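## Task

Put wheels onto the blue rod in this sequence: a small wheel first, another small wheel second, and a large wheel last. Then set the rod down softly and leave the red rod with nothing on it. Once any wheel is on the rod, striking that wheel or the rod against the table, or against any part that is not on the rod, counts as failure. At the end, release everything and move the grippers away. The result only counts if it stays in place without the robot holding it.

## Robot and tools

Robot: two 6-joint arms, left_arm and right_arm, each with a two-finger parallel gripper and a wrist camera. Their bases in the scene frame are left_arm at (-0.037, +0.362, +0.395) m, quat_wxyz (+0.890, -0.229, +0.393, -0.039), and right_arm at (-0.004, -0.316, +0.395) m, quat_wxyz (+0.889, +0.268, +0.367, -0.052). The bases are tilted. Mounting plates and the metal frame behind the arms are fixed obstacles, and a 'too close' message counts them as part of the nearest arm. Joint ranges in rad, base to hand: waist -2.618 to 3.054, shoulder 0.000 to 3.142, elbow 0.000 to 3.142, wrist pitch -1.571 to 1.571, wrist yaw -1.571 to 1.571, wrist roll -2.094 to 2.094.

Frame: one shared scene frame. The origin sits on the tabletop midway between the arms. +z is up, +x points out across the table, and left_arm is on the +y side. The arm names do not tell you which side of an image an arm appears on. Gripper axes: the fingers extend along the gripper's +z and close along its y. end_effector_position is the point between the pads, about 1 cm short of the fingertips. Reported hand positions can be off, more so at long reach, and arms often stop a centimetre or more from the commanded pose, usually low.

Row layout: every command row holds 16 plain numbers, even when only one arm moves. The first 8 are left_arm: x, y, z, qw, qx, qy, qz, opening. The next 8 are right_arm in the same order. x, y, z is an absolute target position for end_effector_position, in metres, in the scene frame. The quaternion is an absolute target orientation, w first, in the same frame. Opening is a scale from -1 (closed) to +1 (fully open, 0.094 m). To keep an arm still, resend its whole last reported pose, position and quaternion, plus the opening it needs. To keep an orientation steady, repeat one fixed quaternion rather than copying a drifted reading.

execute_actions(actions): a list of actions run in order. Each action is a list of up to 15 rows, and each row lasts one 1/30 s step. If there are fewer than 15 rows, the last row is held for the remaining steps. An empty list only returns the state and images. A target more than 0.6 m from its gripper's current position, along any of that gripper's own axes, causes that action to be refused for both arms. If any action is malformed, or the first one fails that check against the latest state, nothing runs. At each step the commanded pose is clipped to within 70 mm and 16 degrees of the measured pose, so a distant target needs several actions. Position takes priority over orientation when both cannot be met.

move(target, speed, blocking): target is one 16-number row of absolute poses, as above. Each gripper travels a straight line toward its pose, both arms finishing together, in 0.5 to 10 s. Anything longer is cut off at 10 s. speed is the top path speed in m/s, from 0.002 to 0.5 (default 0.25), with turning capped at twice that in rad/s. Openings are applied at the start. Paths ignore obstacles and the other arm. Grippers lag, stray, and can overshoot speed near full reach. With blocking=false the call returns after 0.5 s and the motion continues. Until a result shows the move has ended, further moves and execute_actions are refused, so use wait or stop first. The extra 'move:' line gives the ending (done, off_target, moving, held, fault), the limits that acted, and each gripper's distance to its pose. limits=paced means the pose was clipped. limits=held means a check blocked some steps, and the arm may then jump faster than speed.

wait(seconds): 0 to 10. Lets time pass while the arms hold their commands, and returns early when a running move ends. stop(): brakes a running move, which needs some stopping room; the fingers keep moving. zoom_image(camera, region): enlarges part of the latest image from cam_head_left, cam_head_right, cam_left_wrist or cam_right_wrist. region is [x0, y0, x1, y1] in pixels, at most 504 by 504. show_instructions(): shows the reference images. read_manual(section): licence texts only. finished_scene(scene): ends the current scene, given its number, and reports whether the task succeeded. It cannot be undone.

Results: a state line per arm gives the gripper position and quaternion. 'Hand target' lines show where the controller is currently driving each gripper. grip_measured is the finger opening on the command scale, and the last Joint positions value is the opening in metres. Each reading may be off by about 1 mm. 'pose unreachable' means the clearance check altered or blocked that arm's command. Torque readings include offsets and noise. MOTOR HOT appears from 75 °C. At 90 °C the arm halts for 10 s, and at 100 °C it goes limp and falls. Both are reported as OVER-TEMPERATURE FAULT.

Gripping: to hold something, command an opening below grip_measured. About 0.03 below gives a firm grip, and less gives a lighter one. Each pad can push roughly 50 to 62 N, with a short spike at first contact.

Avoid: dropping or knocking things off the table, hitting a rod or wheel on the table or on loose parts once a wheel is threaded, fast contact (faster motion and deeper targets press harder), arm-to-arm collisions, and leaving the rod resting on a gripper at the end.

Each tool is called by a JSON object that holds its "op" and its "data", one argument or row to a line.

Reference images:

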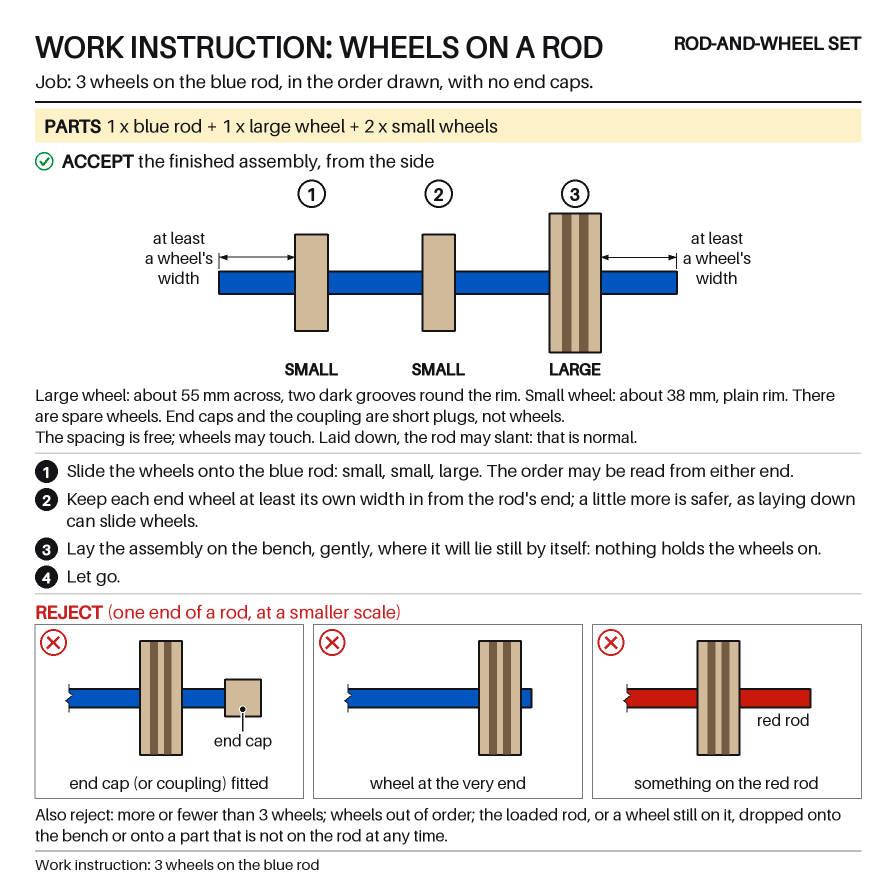

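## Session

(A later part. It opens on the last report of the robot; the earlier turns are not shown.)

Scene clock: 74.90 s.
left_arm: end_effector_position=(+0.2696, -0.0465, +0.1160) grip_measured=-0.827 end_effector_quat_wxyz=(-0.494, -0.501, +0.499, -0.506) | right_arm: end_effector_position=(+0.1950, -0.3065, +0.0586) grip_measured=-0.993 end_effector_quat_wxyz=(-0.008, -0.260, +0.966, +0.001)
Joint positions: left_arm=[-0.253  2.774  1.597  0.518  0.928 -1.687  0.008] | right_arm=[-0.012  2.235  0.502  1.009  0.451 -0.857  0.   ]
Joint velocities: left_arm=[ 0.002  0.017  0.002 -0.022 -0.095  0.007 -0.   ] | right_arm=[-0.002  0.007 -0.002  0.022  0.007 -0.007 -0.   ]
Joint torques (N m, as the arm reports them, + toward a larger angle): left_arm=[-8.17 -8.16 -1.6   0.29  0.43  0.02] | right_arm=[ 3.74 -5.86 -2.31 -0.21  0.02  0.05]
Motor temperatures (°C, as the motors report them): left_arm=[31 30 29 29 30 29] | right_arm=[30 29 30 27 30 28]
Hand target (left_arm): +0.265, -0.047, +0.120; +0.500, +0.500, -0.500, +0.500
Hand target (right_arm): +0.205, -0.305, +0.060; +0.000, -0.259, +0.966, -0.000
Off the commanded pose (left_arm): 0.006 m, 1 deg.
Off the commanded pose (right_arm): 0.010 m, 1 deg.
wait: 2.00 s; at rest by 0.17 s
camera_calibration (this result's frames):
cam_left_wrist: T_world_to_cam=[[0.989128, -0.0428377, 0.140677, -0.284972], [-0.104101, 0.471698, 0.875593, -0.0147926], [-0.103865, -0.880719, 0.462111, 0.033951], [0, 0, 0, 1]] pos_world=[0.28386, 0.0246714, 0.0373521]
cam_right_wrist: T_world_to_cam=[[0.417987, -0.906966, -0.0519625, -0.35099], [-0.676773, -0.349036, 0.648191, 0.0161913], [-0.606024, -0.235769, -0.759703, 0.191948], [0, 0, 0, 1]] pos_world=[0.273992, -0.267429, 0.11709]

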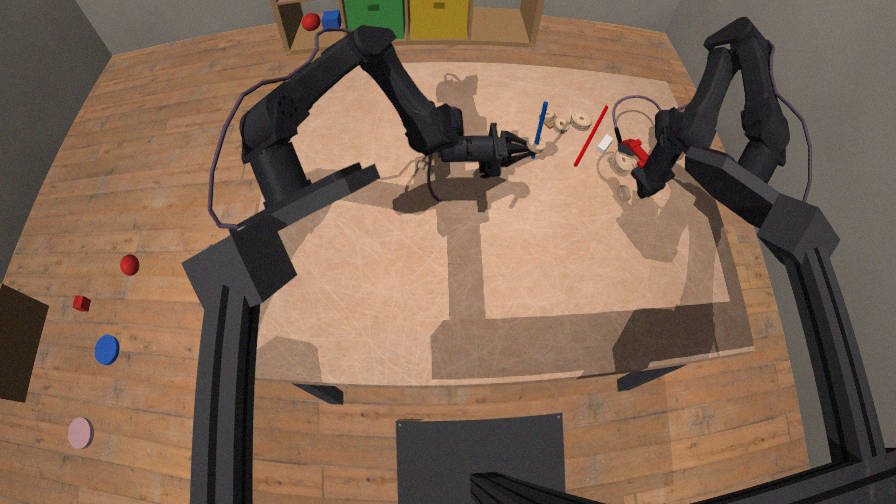

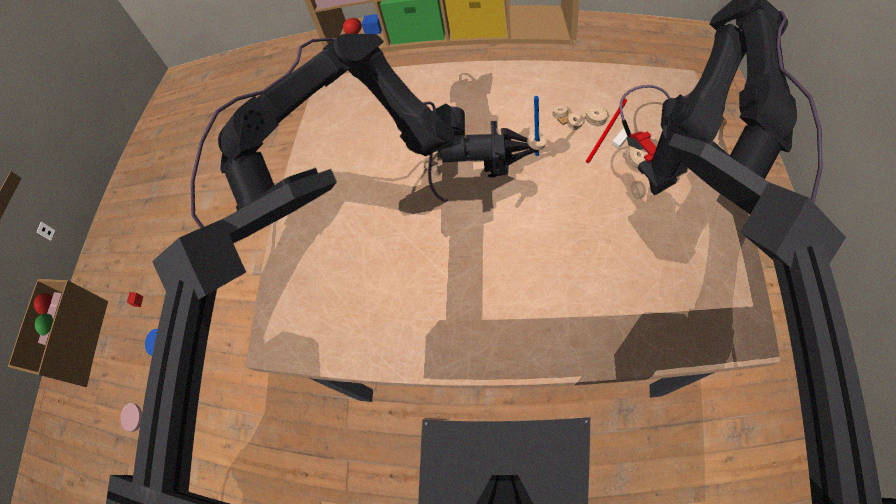

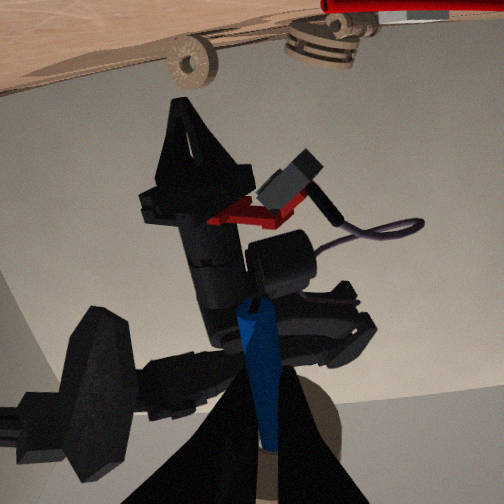

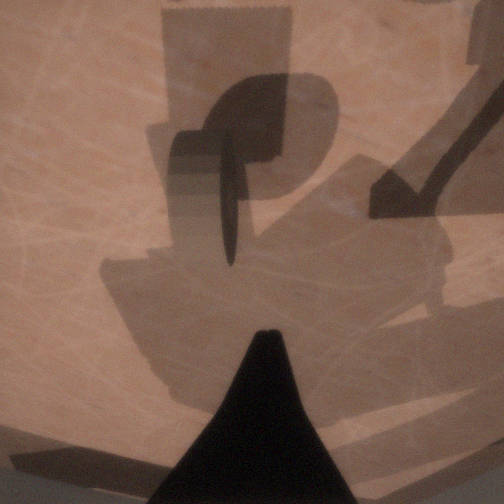

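{"op": "move", "data": {
  "target": [0.265,-0.047,0.12,0.5,0.5,-0.5,0.5,-1, 0.225,-0.30,0.04,0,-0.259,0.966,0,-1],
  "speed": 0.08
}}

{"op": "move", "data": {
  "target": [0.265,-0.047,0.12,0.5,0.5,-0.5,0.5,-1, 0.207,-0.258,0.04,0,-0.259,0.966,0,-1],
  "speed": 0.03
}}

{"op": "move", "data": {
  "target": [0.265,-0.047,0.12,0.5,0.5,-0.5,0.5,-1, 0.20,-0.25,0.10,0,-0.259,0.966,0,0.3],
  "speed": 0.1
}}

Scene clock: 76.07 s.
left_arm: end_effector_position=(+0.2696, -0.0465, +0.1160) grip_measured=-0.827 end_effector_quat_wxyz=(-0.494, -0.501, +0.499, -0.506) | right_arm: end_effector_position=(+0.2261, -0.3089, +0.0404) grip_measured=-0.993 end_effector_quat_wxyz=(+0.003, -0.252, +0.968, -0.008)
Joint positions: left_arm=[-0.253  2.774  1.597  0.518  0.928 -1.687  0.008] | right_arm=[-0.012  2.235  0.624  0.919  0.455 -0.852  0.   ]
Joint velocities: left_arm=[-0.017 -0.022 -0.002  0.037 -0.022  0.007 -0.001] | right_arm=[-0.002  0.022  0.002  0.022  0.022 -0.022 -0.   ]
Joint torques (N m, as the arm reports them, + toward a larger angle): left_arm=[-8.16 -8.13 -1.61  0.3   0.45  0.02] | right_arm=[ 4.2  -4.51 -2.03 -0.08  0.08  0.05]
Motor temperatures (°C, as the motors report them): left_arm=[31 30 29 29 30 29] | right_arm=[30 29 30 27 30 28]
Hand target (left_arm): +0.265, -0.047, +0.120; +0.500, +0.500, -0.500, +0.500
Hand target (right_arm): +0.225, -0.300, +0.040; +0.000, -0.259, +0.966, -0.000
Off the commanded pose (left_arm): 0.006 m, 1 deg.
Off the commanded pose (right_arm): 0.009 m, 1 deg.
move: done
camera_calibration (this result's frames):
cam_left_wrist: T_world_to_cam=[[0.989128, -0.0428377, 0.140677, -0.284972], [-0.104101, 0.471698, 0.875593, -0.0147926], [-0.103865, -0.880719, 0.462111, 0.033951], [0, 0, 0, 1]] pos_world=[0.28386, 0.0246714, 0.0373521]
cam_right_wrist: T_world_to_cam=[[0.40294, -0.914743, -0.029733, -0.366981], [-0.699068, -0.328579, 0.635091, 0.0601447], [-0.590714, -0.235118, -0.771865, 0.193565], [0, 0, 0, 1]] pos_world=[0.304258, -0.27042, 0.100297]

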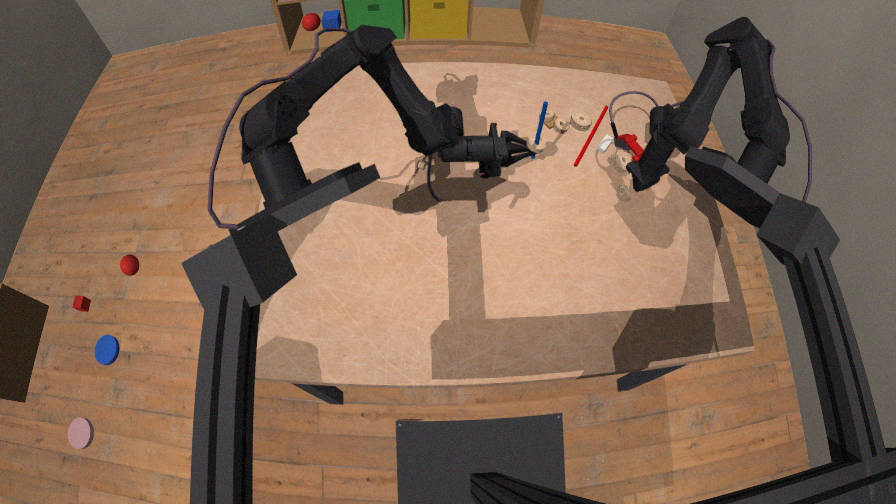

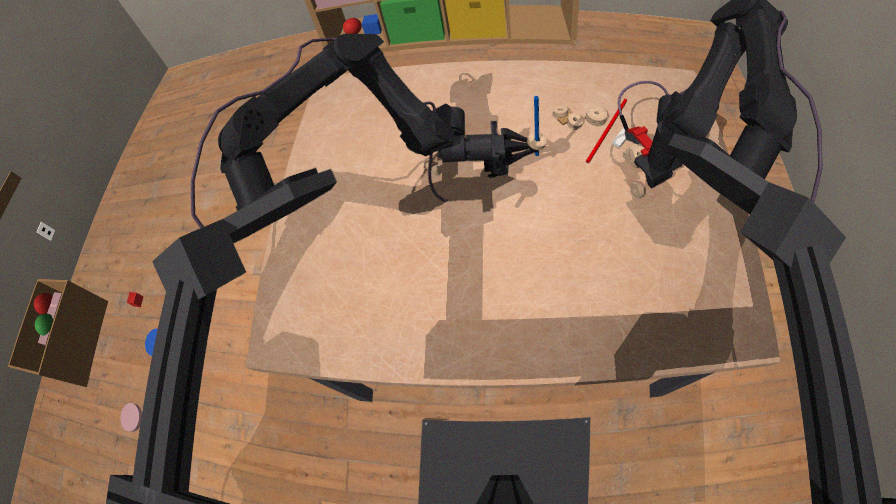

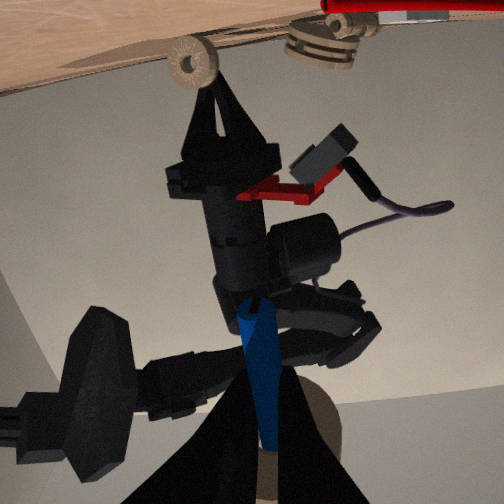

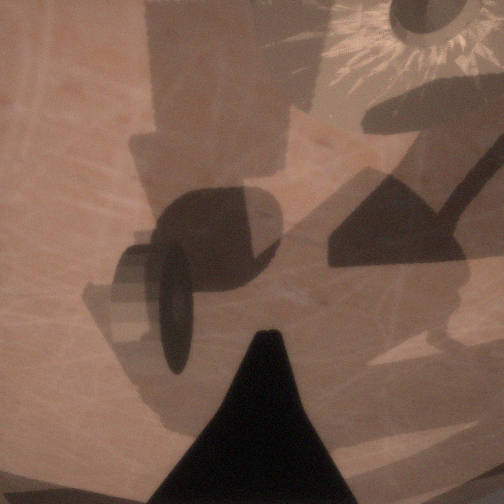

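Scene clock: 78.13 s.
left_arm: end_effector_position=(+0.2696, -0.0465, +0.1160) grip_measured=-0.827 end_effector_quat_wxyz=(-0.494, -0.501, +0.499, -0.506) | right_arm: end_effector_position=(+0.1992, -0.2652, +0.0428) grip_measured=-0.993 end_effector_quat_wxyz=(-0.012, -0.263, +0.965, +0.003)
Joint positions: left_arm=[-0.253  2.774  1.597  0.518  0.928 -1.687  0.008] | right_arm=[ 0.097  2.371  0.624  0.975  0.532 -0.774  0.   ]
Joint velocities: left_arm=[ 0.007  0.002  0.002 -0.066  0.037  0.037  0.   ] | right_arm=[ 0.002  0.017 -0.012 -0.007  0.037 -0.066  0.   ]
Joint torques (N m, as the arm reports them, + toward a larger angle): left_arm=[-8.14 -8.17 -1.58  0.3   0.44  0.01] | right_arm=[ 4.73 -3.69 -1.26  0.13  0.06  0.02]
Motor temperatures (°C, as the motors report them): left_arm=[31 30 29 29 30 29] | right_arm=[30 29 30 27 30 28]
Hand target (left_arm): +0.265, -0.047, +0.120; +0.500, +0.500, -0.500, +0.500
Hand target (right_arm): +0.207, -0.259, +0.041; -0.000, -0.260, +0.966, -0.000
Off the commanded pose (left_arm): 0.006 m, 1 deg.
Off the commanded pose (right_arm): 0.011 m, 1 deg.
move: off_target (right_arm)
camera_calibration (this result's frames):
cam_left_wrist: T_world_to_cam=[[0.989128, -0.0428377, 0.140677, -0.284972], [-0.104101, 0.471698, 0.875593, -0.0147926], [-0.103865, -0.880719, 0.462111, 0.033951], [0, 0, 0, 1]] pos_world=[0.28386, 0.0246714, 0.0373521]
cam_right_wrist: T_world_to_cam=[[0.422567, -0.904551, -0.0567855, -0.316159], [-0.669353, -0.353708, 0.653343, 0.0407946], [-0.611068, -0.238072, -0.754929, 0.19244], [0, 0, 0, 1]] pos_world=[0.278498, -0.225738, 0.100672]

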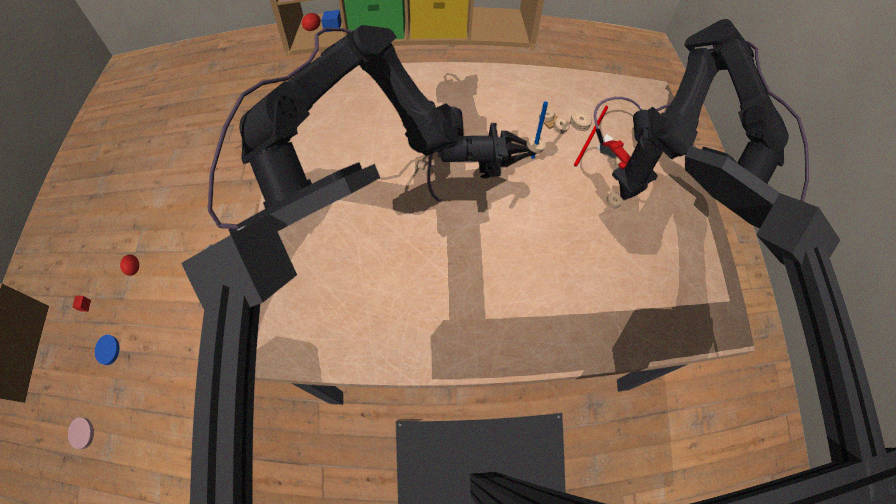

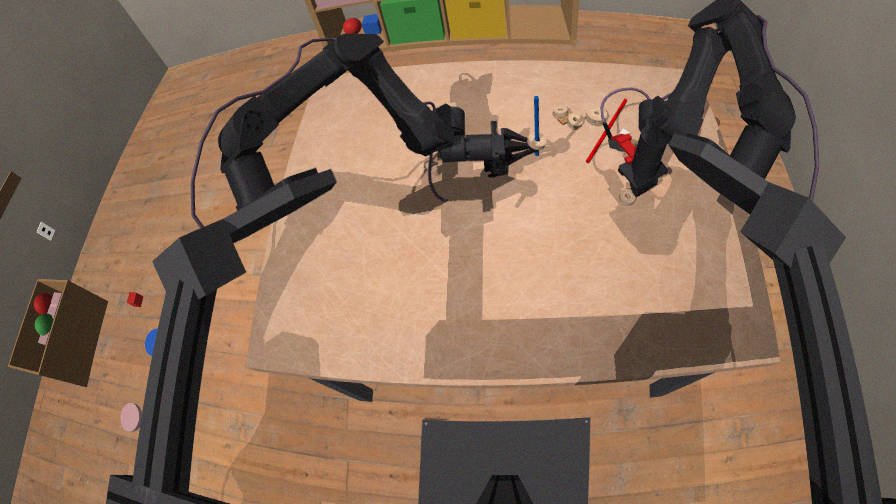

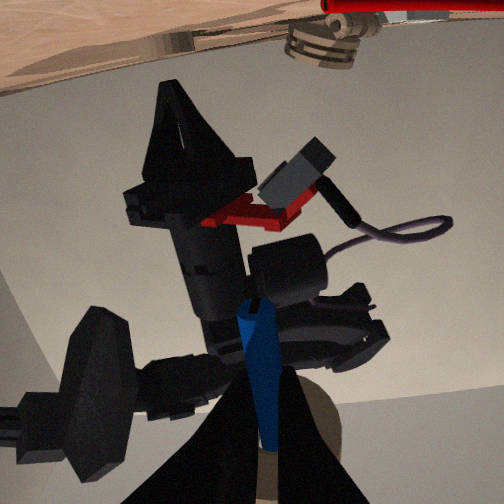

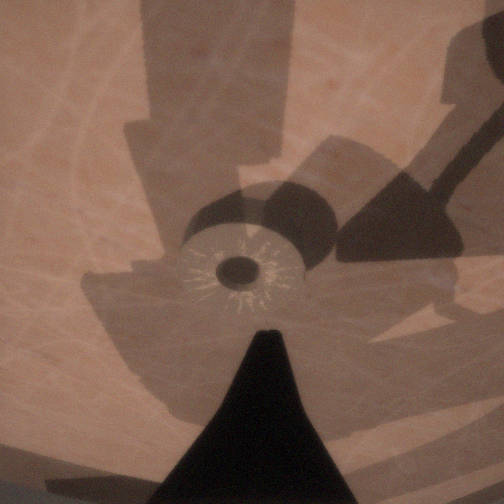

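Scene clock: 79.23 s.
left_arm: end_effector_position=(+0.2696, -0.0465, +0.1160) grip_measured=-0.827 end_effector_quat_wxyz=(-0.494, -0.501, +0.499, -0.506) | right_arm: end_effector_position=(+0.2039, -0.2528, +0.0934) grip_measured=+0.298 end_effector_quat_wxyz=(+0.004, -0.253, +0.967, -0.004)
Joint positions: left_arm=[-0.253  2.774  1.597  0.518  0.928 -1.687  0.008] | right_arm=[ 0.244  2.24   0.489  0.951  0.636 -0.651  0.061]
Joint velocities: left_arm=[-0.007  0.002  0.017 -0.022  0.037 -0.022 -0.   ] | right_arm=[-0.007 -0.012 -0.012 -0.037  0.022  0.066  0.   ]
Joint torques (N m, as the arm reports them, + toward a larger angle): left_arm=[-8.18 -8.18 -1.56  0.29  0.43  0.02] | right_arm=[ 4.63 -5.7  -4.21 -0.16  0.05  0.07]
Motor temperatures (°C, as the motors report them): left_arm=[31 30 29 29 30 29] | right_arm=[30 29 30 27 30 28]
Hand target (left_arm): +0.265, -0.047, +0.120; +0.500, +0.500, -0.500, +0.500
Hand target (right_arm): +0.199, -0.251, +0.099; +0.000, -0.260, +0.966, -0.001
Off the commanded pose (left_arm): 0.006 m, 1 deg.
Off the commanded pose (right_arm): 0.008 m, 1 deg.
move: done
camera_calibration (this result's frames):
cam_left_wrist: T_world_to_cam=[[0.989128, -0.0428377, 0.140677, -0.284972], [-0.104101, 0.471698, 0.875593, -0.0147926], [-0.103865, -0.880719, 0.462111, 0.033951], [0, 0, 0, 1]] pos_world=[0.28386, 0.0246714, 0.0373521]
cam_right_wrist: T_world_to_cam=[[0.40558, -0.91332, -0.036753, -0.304634], [-0.698387, -0.335573, 0.632176, 0.027783], [-0.589712, -0.23073, -0.773953, 0.23569], [0, 0, 0, 1]] pos_world=[0.281946, -0.214525, 0.153653]

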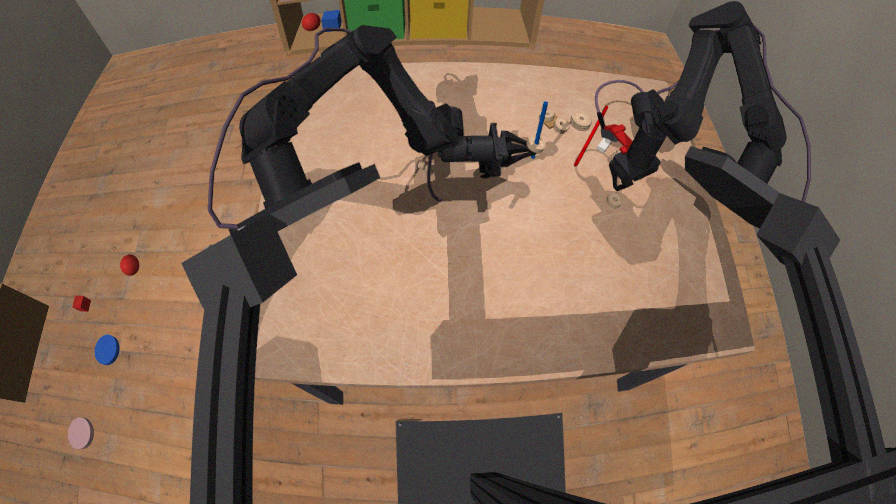

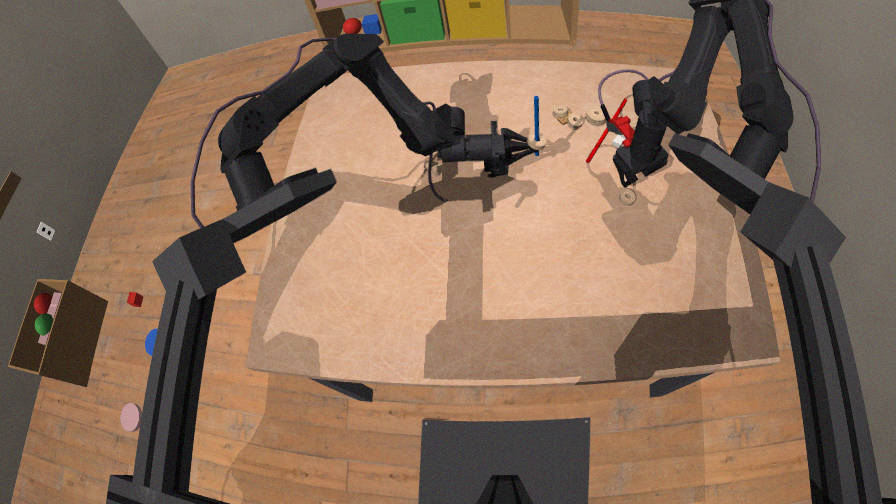

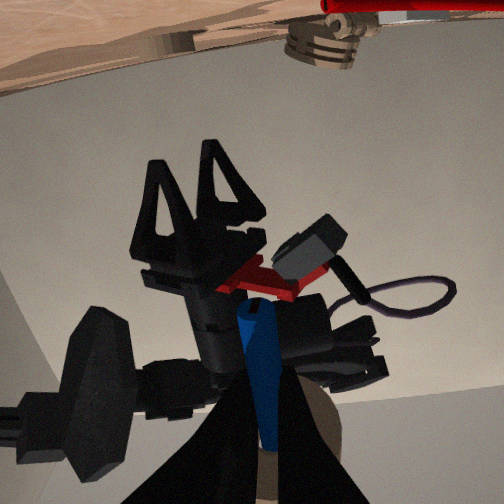

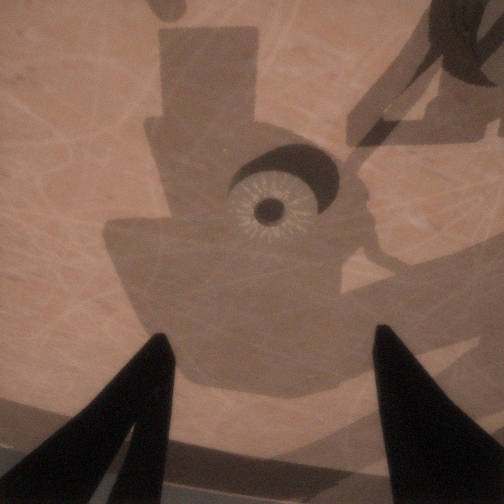

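{"op": "move", "data": {
  "target": [0.265,-0.047,0.12,0.5,0.5,-0.5,0.5,-1, 0.201,-0.248,0.035,0,-0.259,0.966,0,0.3],
  "speed": 0.08
}}

{"op": "move", "data": {
  "target": [0.265,-0.047,0.12,0.5,0.5,-0.5,0.5,-1, 0.201,-0.248,0.009,0,-0.259,0.966,0,0.3],
  "speed": 0.05
}}

{"op": "move", "data": {
  "target": [0.265,-0.047,0.12,0.5,0.5,-0.5,0.5,-1, 0.201,-0.248,0.009,0,-0.259,0.966,0,-0.3]
}}

Scene clock: 80.53 s.
left_arm: end_effector_position=(+0.2696, -0.0465, +0.1160) grip_measured=-0.827 end_effector_quat_wxyz=(-0.494, -0.501, +0.499, -0.506) | right_arm: end_effector_position=(+0.1988, -0.2511, +0.0391) grip_measured=+0.298 end_effector_quat_wxyz=(-0.008, -0.258, +0.966, -0.004)
Joint positions: left_arm=[-0.253  2.774  1.597  0.518  0.928 -1.687  0.008] | right_arm=[ 0.136  2.43   0.657  0.997  0.569 -0.739  0.061]
Joint velocities: left_arm=[-0.002 -0.012  0.007  0.037 -0.007 -0.095  0.   ] | right_arm=[-0.002 -0.007  0.002 -0.022 -0.051 -0.066 -0.   ]
Joint torques (N m, as the arm reports them, + toward a larger angle): left_arm=[-8.19 -8.15 -1.57  0.29  0.43  0.02] | right_arm=[ 3.77 -3.46 -1.87  0.17 -0.11 -0.05]
Motor temperatures (°C, as the motors report them): left_arm=[31 30 29 29 30 29] | right_arm=[30 29 30 27 30 28]
Hand target (left_arm): +0.265, -0.047, +0.120; +0.500, +0.500, -0.500, +0.500
Hand target (right_arm): +0.201, -0.247, +0.036; -0.000, -0.258, +0.966, +0.001
Off the commanded pose (left_arm): 0.006 m, 1 deg.
Off the commanded pose (right_arm): 0.006 m, 1 deg.
move: done
camera_calibration (this result's frames):
cam_left_wrist: T_world_to_cam=[[0.989128, -0.0428377, 0.140677, -0.284972], [-0.104101, 0.471698, 0.875593, -0.0147926], [-0.103865, -0.880719, 0.462111, 0.033951], [0, 0, 0, 1]] pos_world=[0.28386, 0.0246714, 0.0373521]
cam_right_wrist: T_world_to_cam=[[0.414344, -0.909128, -0.0424884, -0.303508], [-0.679, -0.339873, 0.650727, 0.05344], [-0.606035, -0.240775, -0.758122, 0.191119], [0, 0, 0, 1]] pos_world=[0.277867, -0.211748, 0.0972212]

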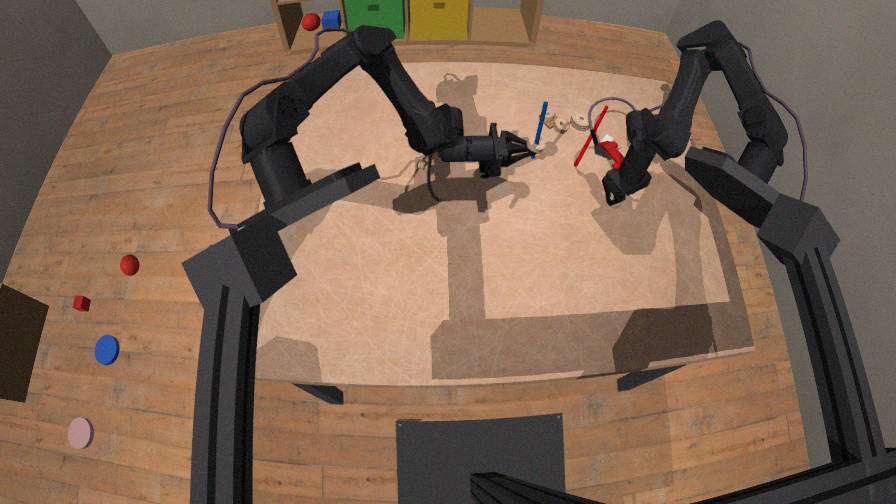

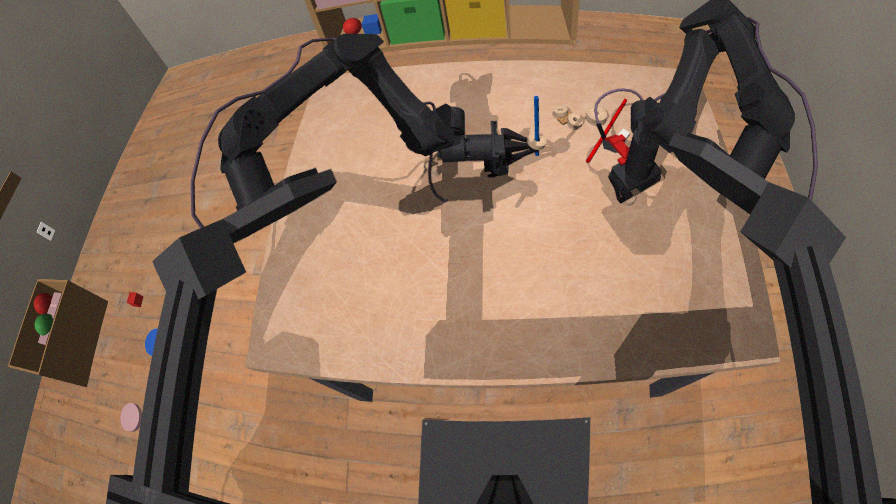

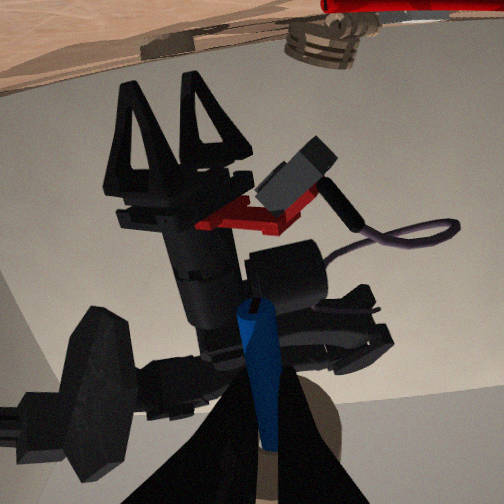

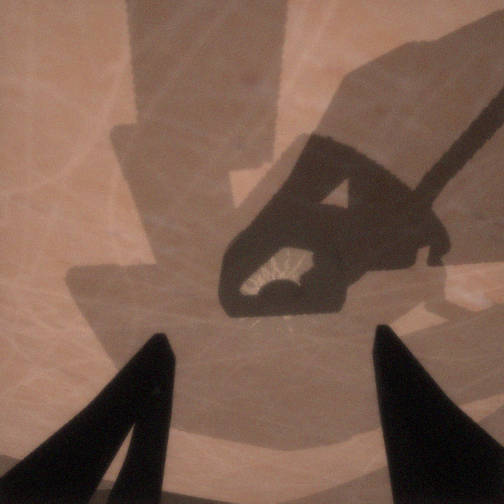

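Scene clock: 81.40 s.
left_arm: end_effector_position=(+0.2696, -0.0465, +0.1160) grip_measured=-0.827 end_effector_quat_wxyz=(-0.494, -0.501, +0.499, -0.506) | right_arm: end_effector_position=(+0.1990, -0.2513, +0.0141) grip_measured=+0.298 end_effector_quat_wxyz=(-0.009, -0.261, +0.965, -0.004)
Joint positions: left_arm=[-0.253  2.774  1.597  0.518  0.928 -1.687  0.008] | right_arm=[ 0.092  2.505  0.743  1.006  0.54  -0.779  0.061]
Joint velocities: left_arm=[-0.022 -0.017 -0.007 -0.066  0.022 -0.051  0.   ] | right_arm=[ 0.002 -0.007 -0.002  0.037  0.007 -0.022 -0.001]
Joint torques (N m, as the arm reports them, + toward a larger angle): left_arm=[-8.19 -8.16 -1.62  0.28  0.44  0.01] | right_arm=[ 3.75 -3.21 -1.67  0.19 -0.17 -0.05]
Motor temperatures (°C, as the motors report them): left_arm=[31 30 29 29 30 29] | right_arm=[30 29 30 27 30 28]
Hand target (left_arm): +0.265, -0.047, +0.120; +0.500, +0.500, -0.500, +0.500
Hand target (right_arm): +0.201, -0.247, +0.009; -0.000, -0.259, +0.966, +0.000
Off the commanded pose (left_arm): 0.006 m, 1 deg.
Off the commanded pose (right_arm): 0.006 m, 1 deg.
move: done
camera_calibration (this result's frames):
cam_left_wrist: T_world_to_cam=[[0.989128, -0.0428377, 0.140677, -0.284972], [-0.104101, 0.471698, 0.875593, -0.0147926], [-0.103865, -0.880719, 0.462111, 0.033951], [0, 0, 0, 1]] pos_world=[0.28386, 0.0246714, 0.0373521]
cam_right_wrist: T_world_to_cam=[[0.418637, -0.907233, -0.0408886, -0.305261], [-0.676924, -0.341743, 0.651909, 0.0688373], [-0.605407, -0.245235, -0.757194, 0.171018], [0, 0, 0, 1]] pos_world=[0.277926, -0.211478, 0.0721363]

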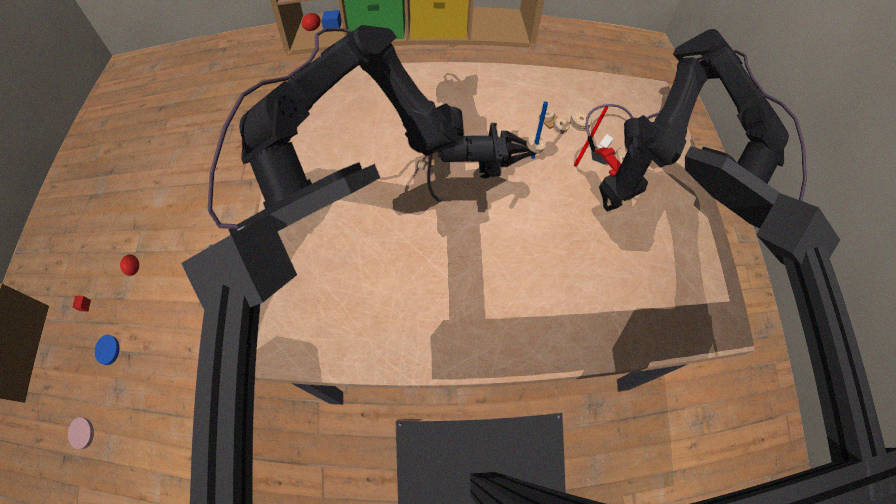

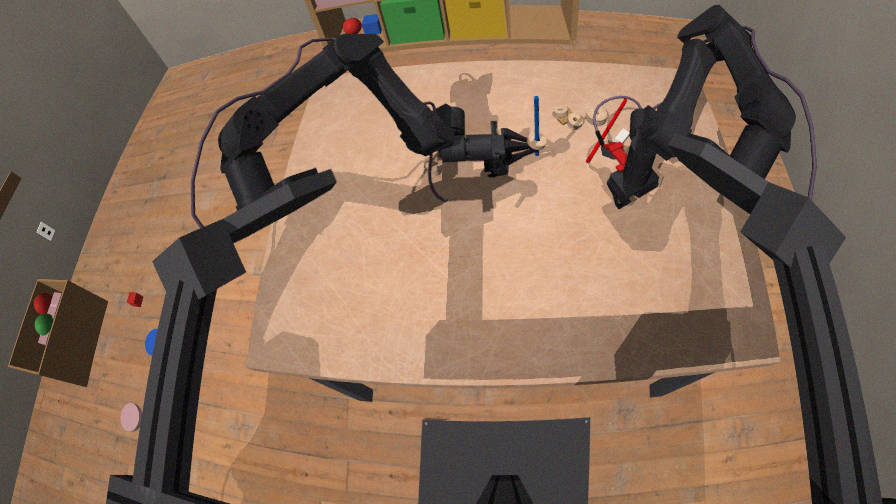

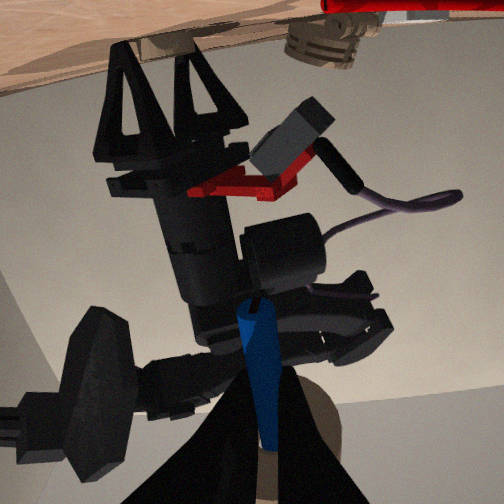

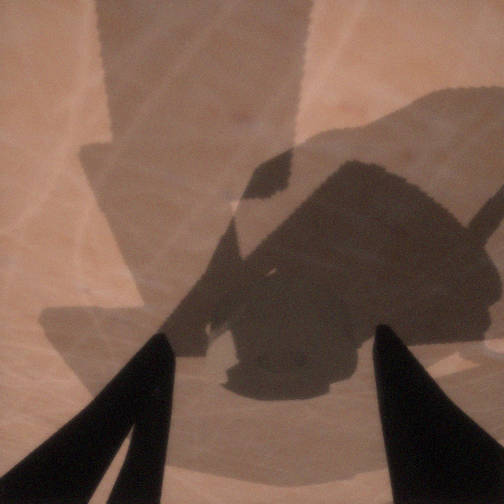

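Scene clock: 82.10 s.
left_arm: end_effector_position=(+0.2696, -0.0465, +0.1160) grip_measured=-0.827 end_effector_quat_wxyz=(-0.494, -0.501, +0.499, -0.506) | right_arm: end_effector_position=(+0.2000, -0.2504, +0.0141) grip_measured=-0.193 end_effector_quat_wxyz=(-0.006, -0.261, +0.965, -0.002)
Joint positions: left_arm=[-0.253  2.774  1.597  0.518  0.928 -1.687  0.008] | right_arm=[ 0.092  2.505  0.743  1.009  0.533 -0.782  0.038]
Joint velocities: left_arm=[-0.012 -0.002  0.002  0.007  0.007 -0.051 -0.001] | right_arm=[-0.012 -0.007  0.012 -0.022 -0.037  0.007 -0.001]
Joint torques (N m, as the arm reports them, + toward a larger angle): left_arm=[-8.19 -8.16 -1.63  0.28  0.44  0.03] | right_arm=[ 3.42 -3.2  -1.73  0.17 -0.13  0.  ]
Motor temperatures (°C, as the motors report them): left_arm=[31 30 29 29 30 29] | right_arm=[30 29 30 27 30 28]
Hand target (left_arm): +0.265, -0.047, +0.120; +0.500, +0.500, -0.500, +0.500
Hand target (right_arm): +0.201, -0.248, +0.009; -0.000, -0.259, +0.966, -0.000
Off the commanded pose (left_arm): 0.006 m, 1 deg.
Off the commanded pose (right_arm): 0.006 m, 1 deg.
move: done
camera_calibration (this result's frames):
cam_left_wrist: T_world_to_cam=[[0.989128, -0.0428377, 0.140677, -0.284972], [-0.104101, 0.471698, 0.875593, -0.0147926], [-0.103865, -0.880719, 0.462111, 0.033951], [0, 0, 0, 1]] pos_world=[0.28386, 0.0246714, 0.0373521]
cam_right_wrist: T_world_to_cam=[[0.41929, -0.906783, -0.0440448, -0.304826], [-0.679654, -0.345692, 0.646967, 0.0694953], [-0.601885, -0.241332, -0.761245, 0.172182], [0, 0, 0, 1]] pos_world=[0.278677, -0.210834, 0.0726857]

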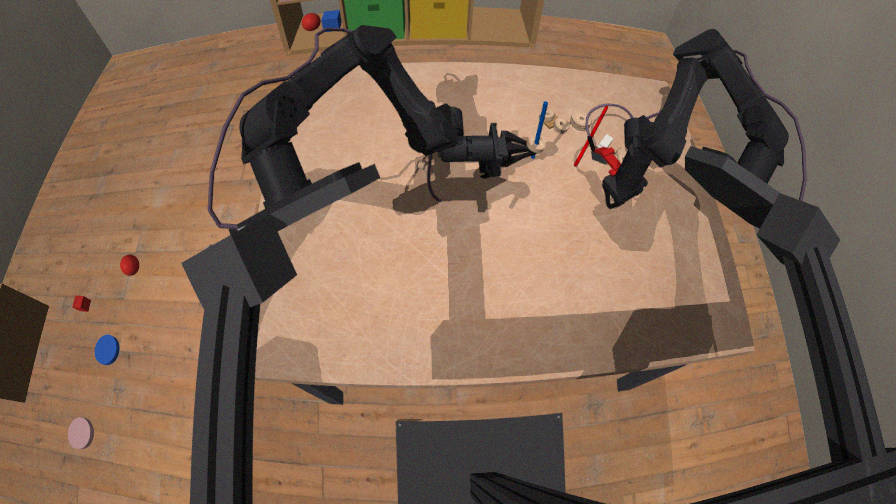

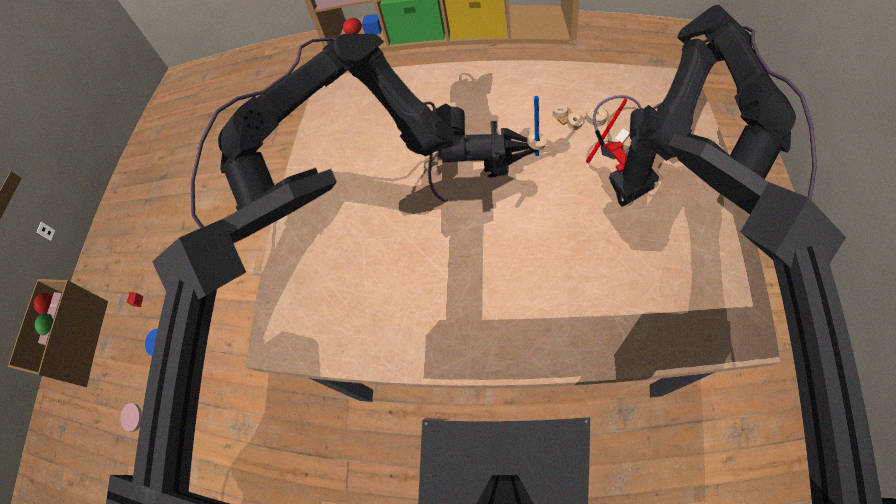

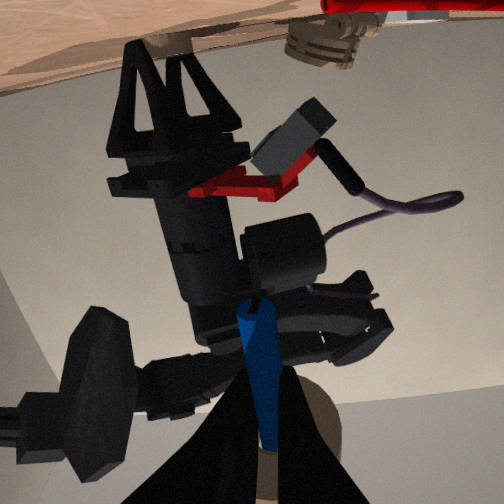

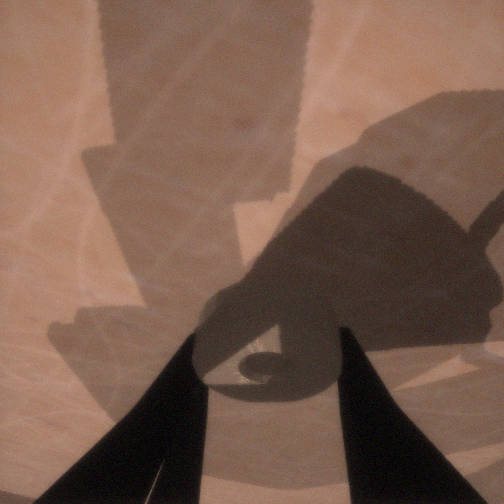

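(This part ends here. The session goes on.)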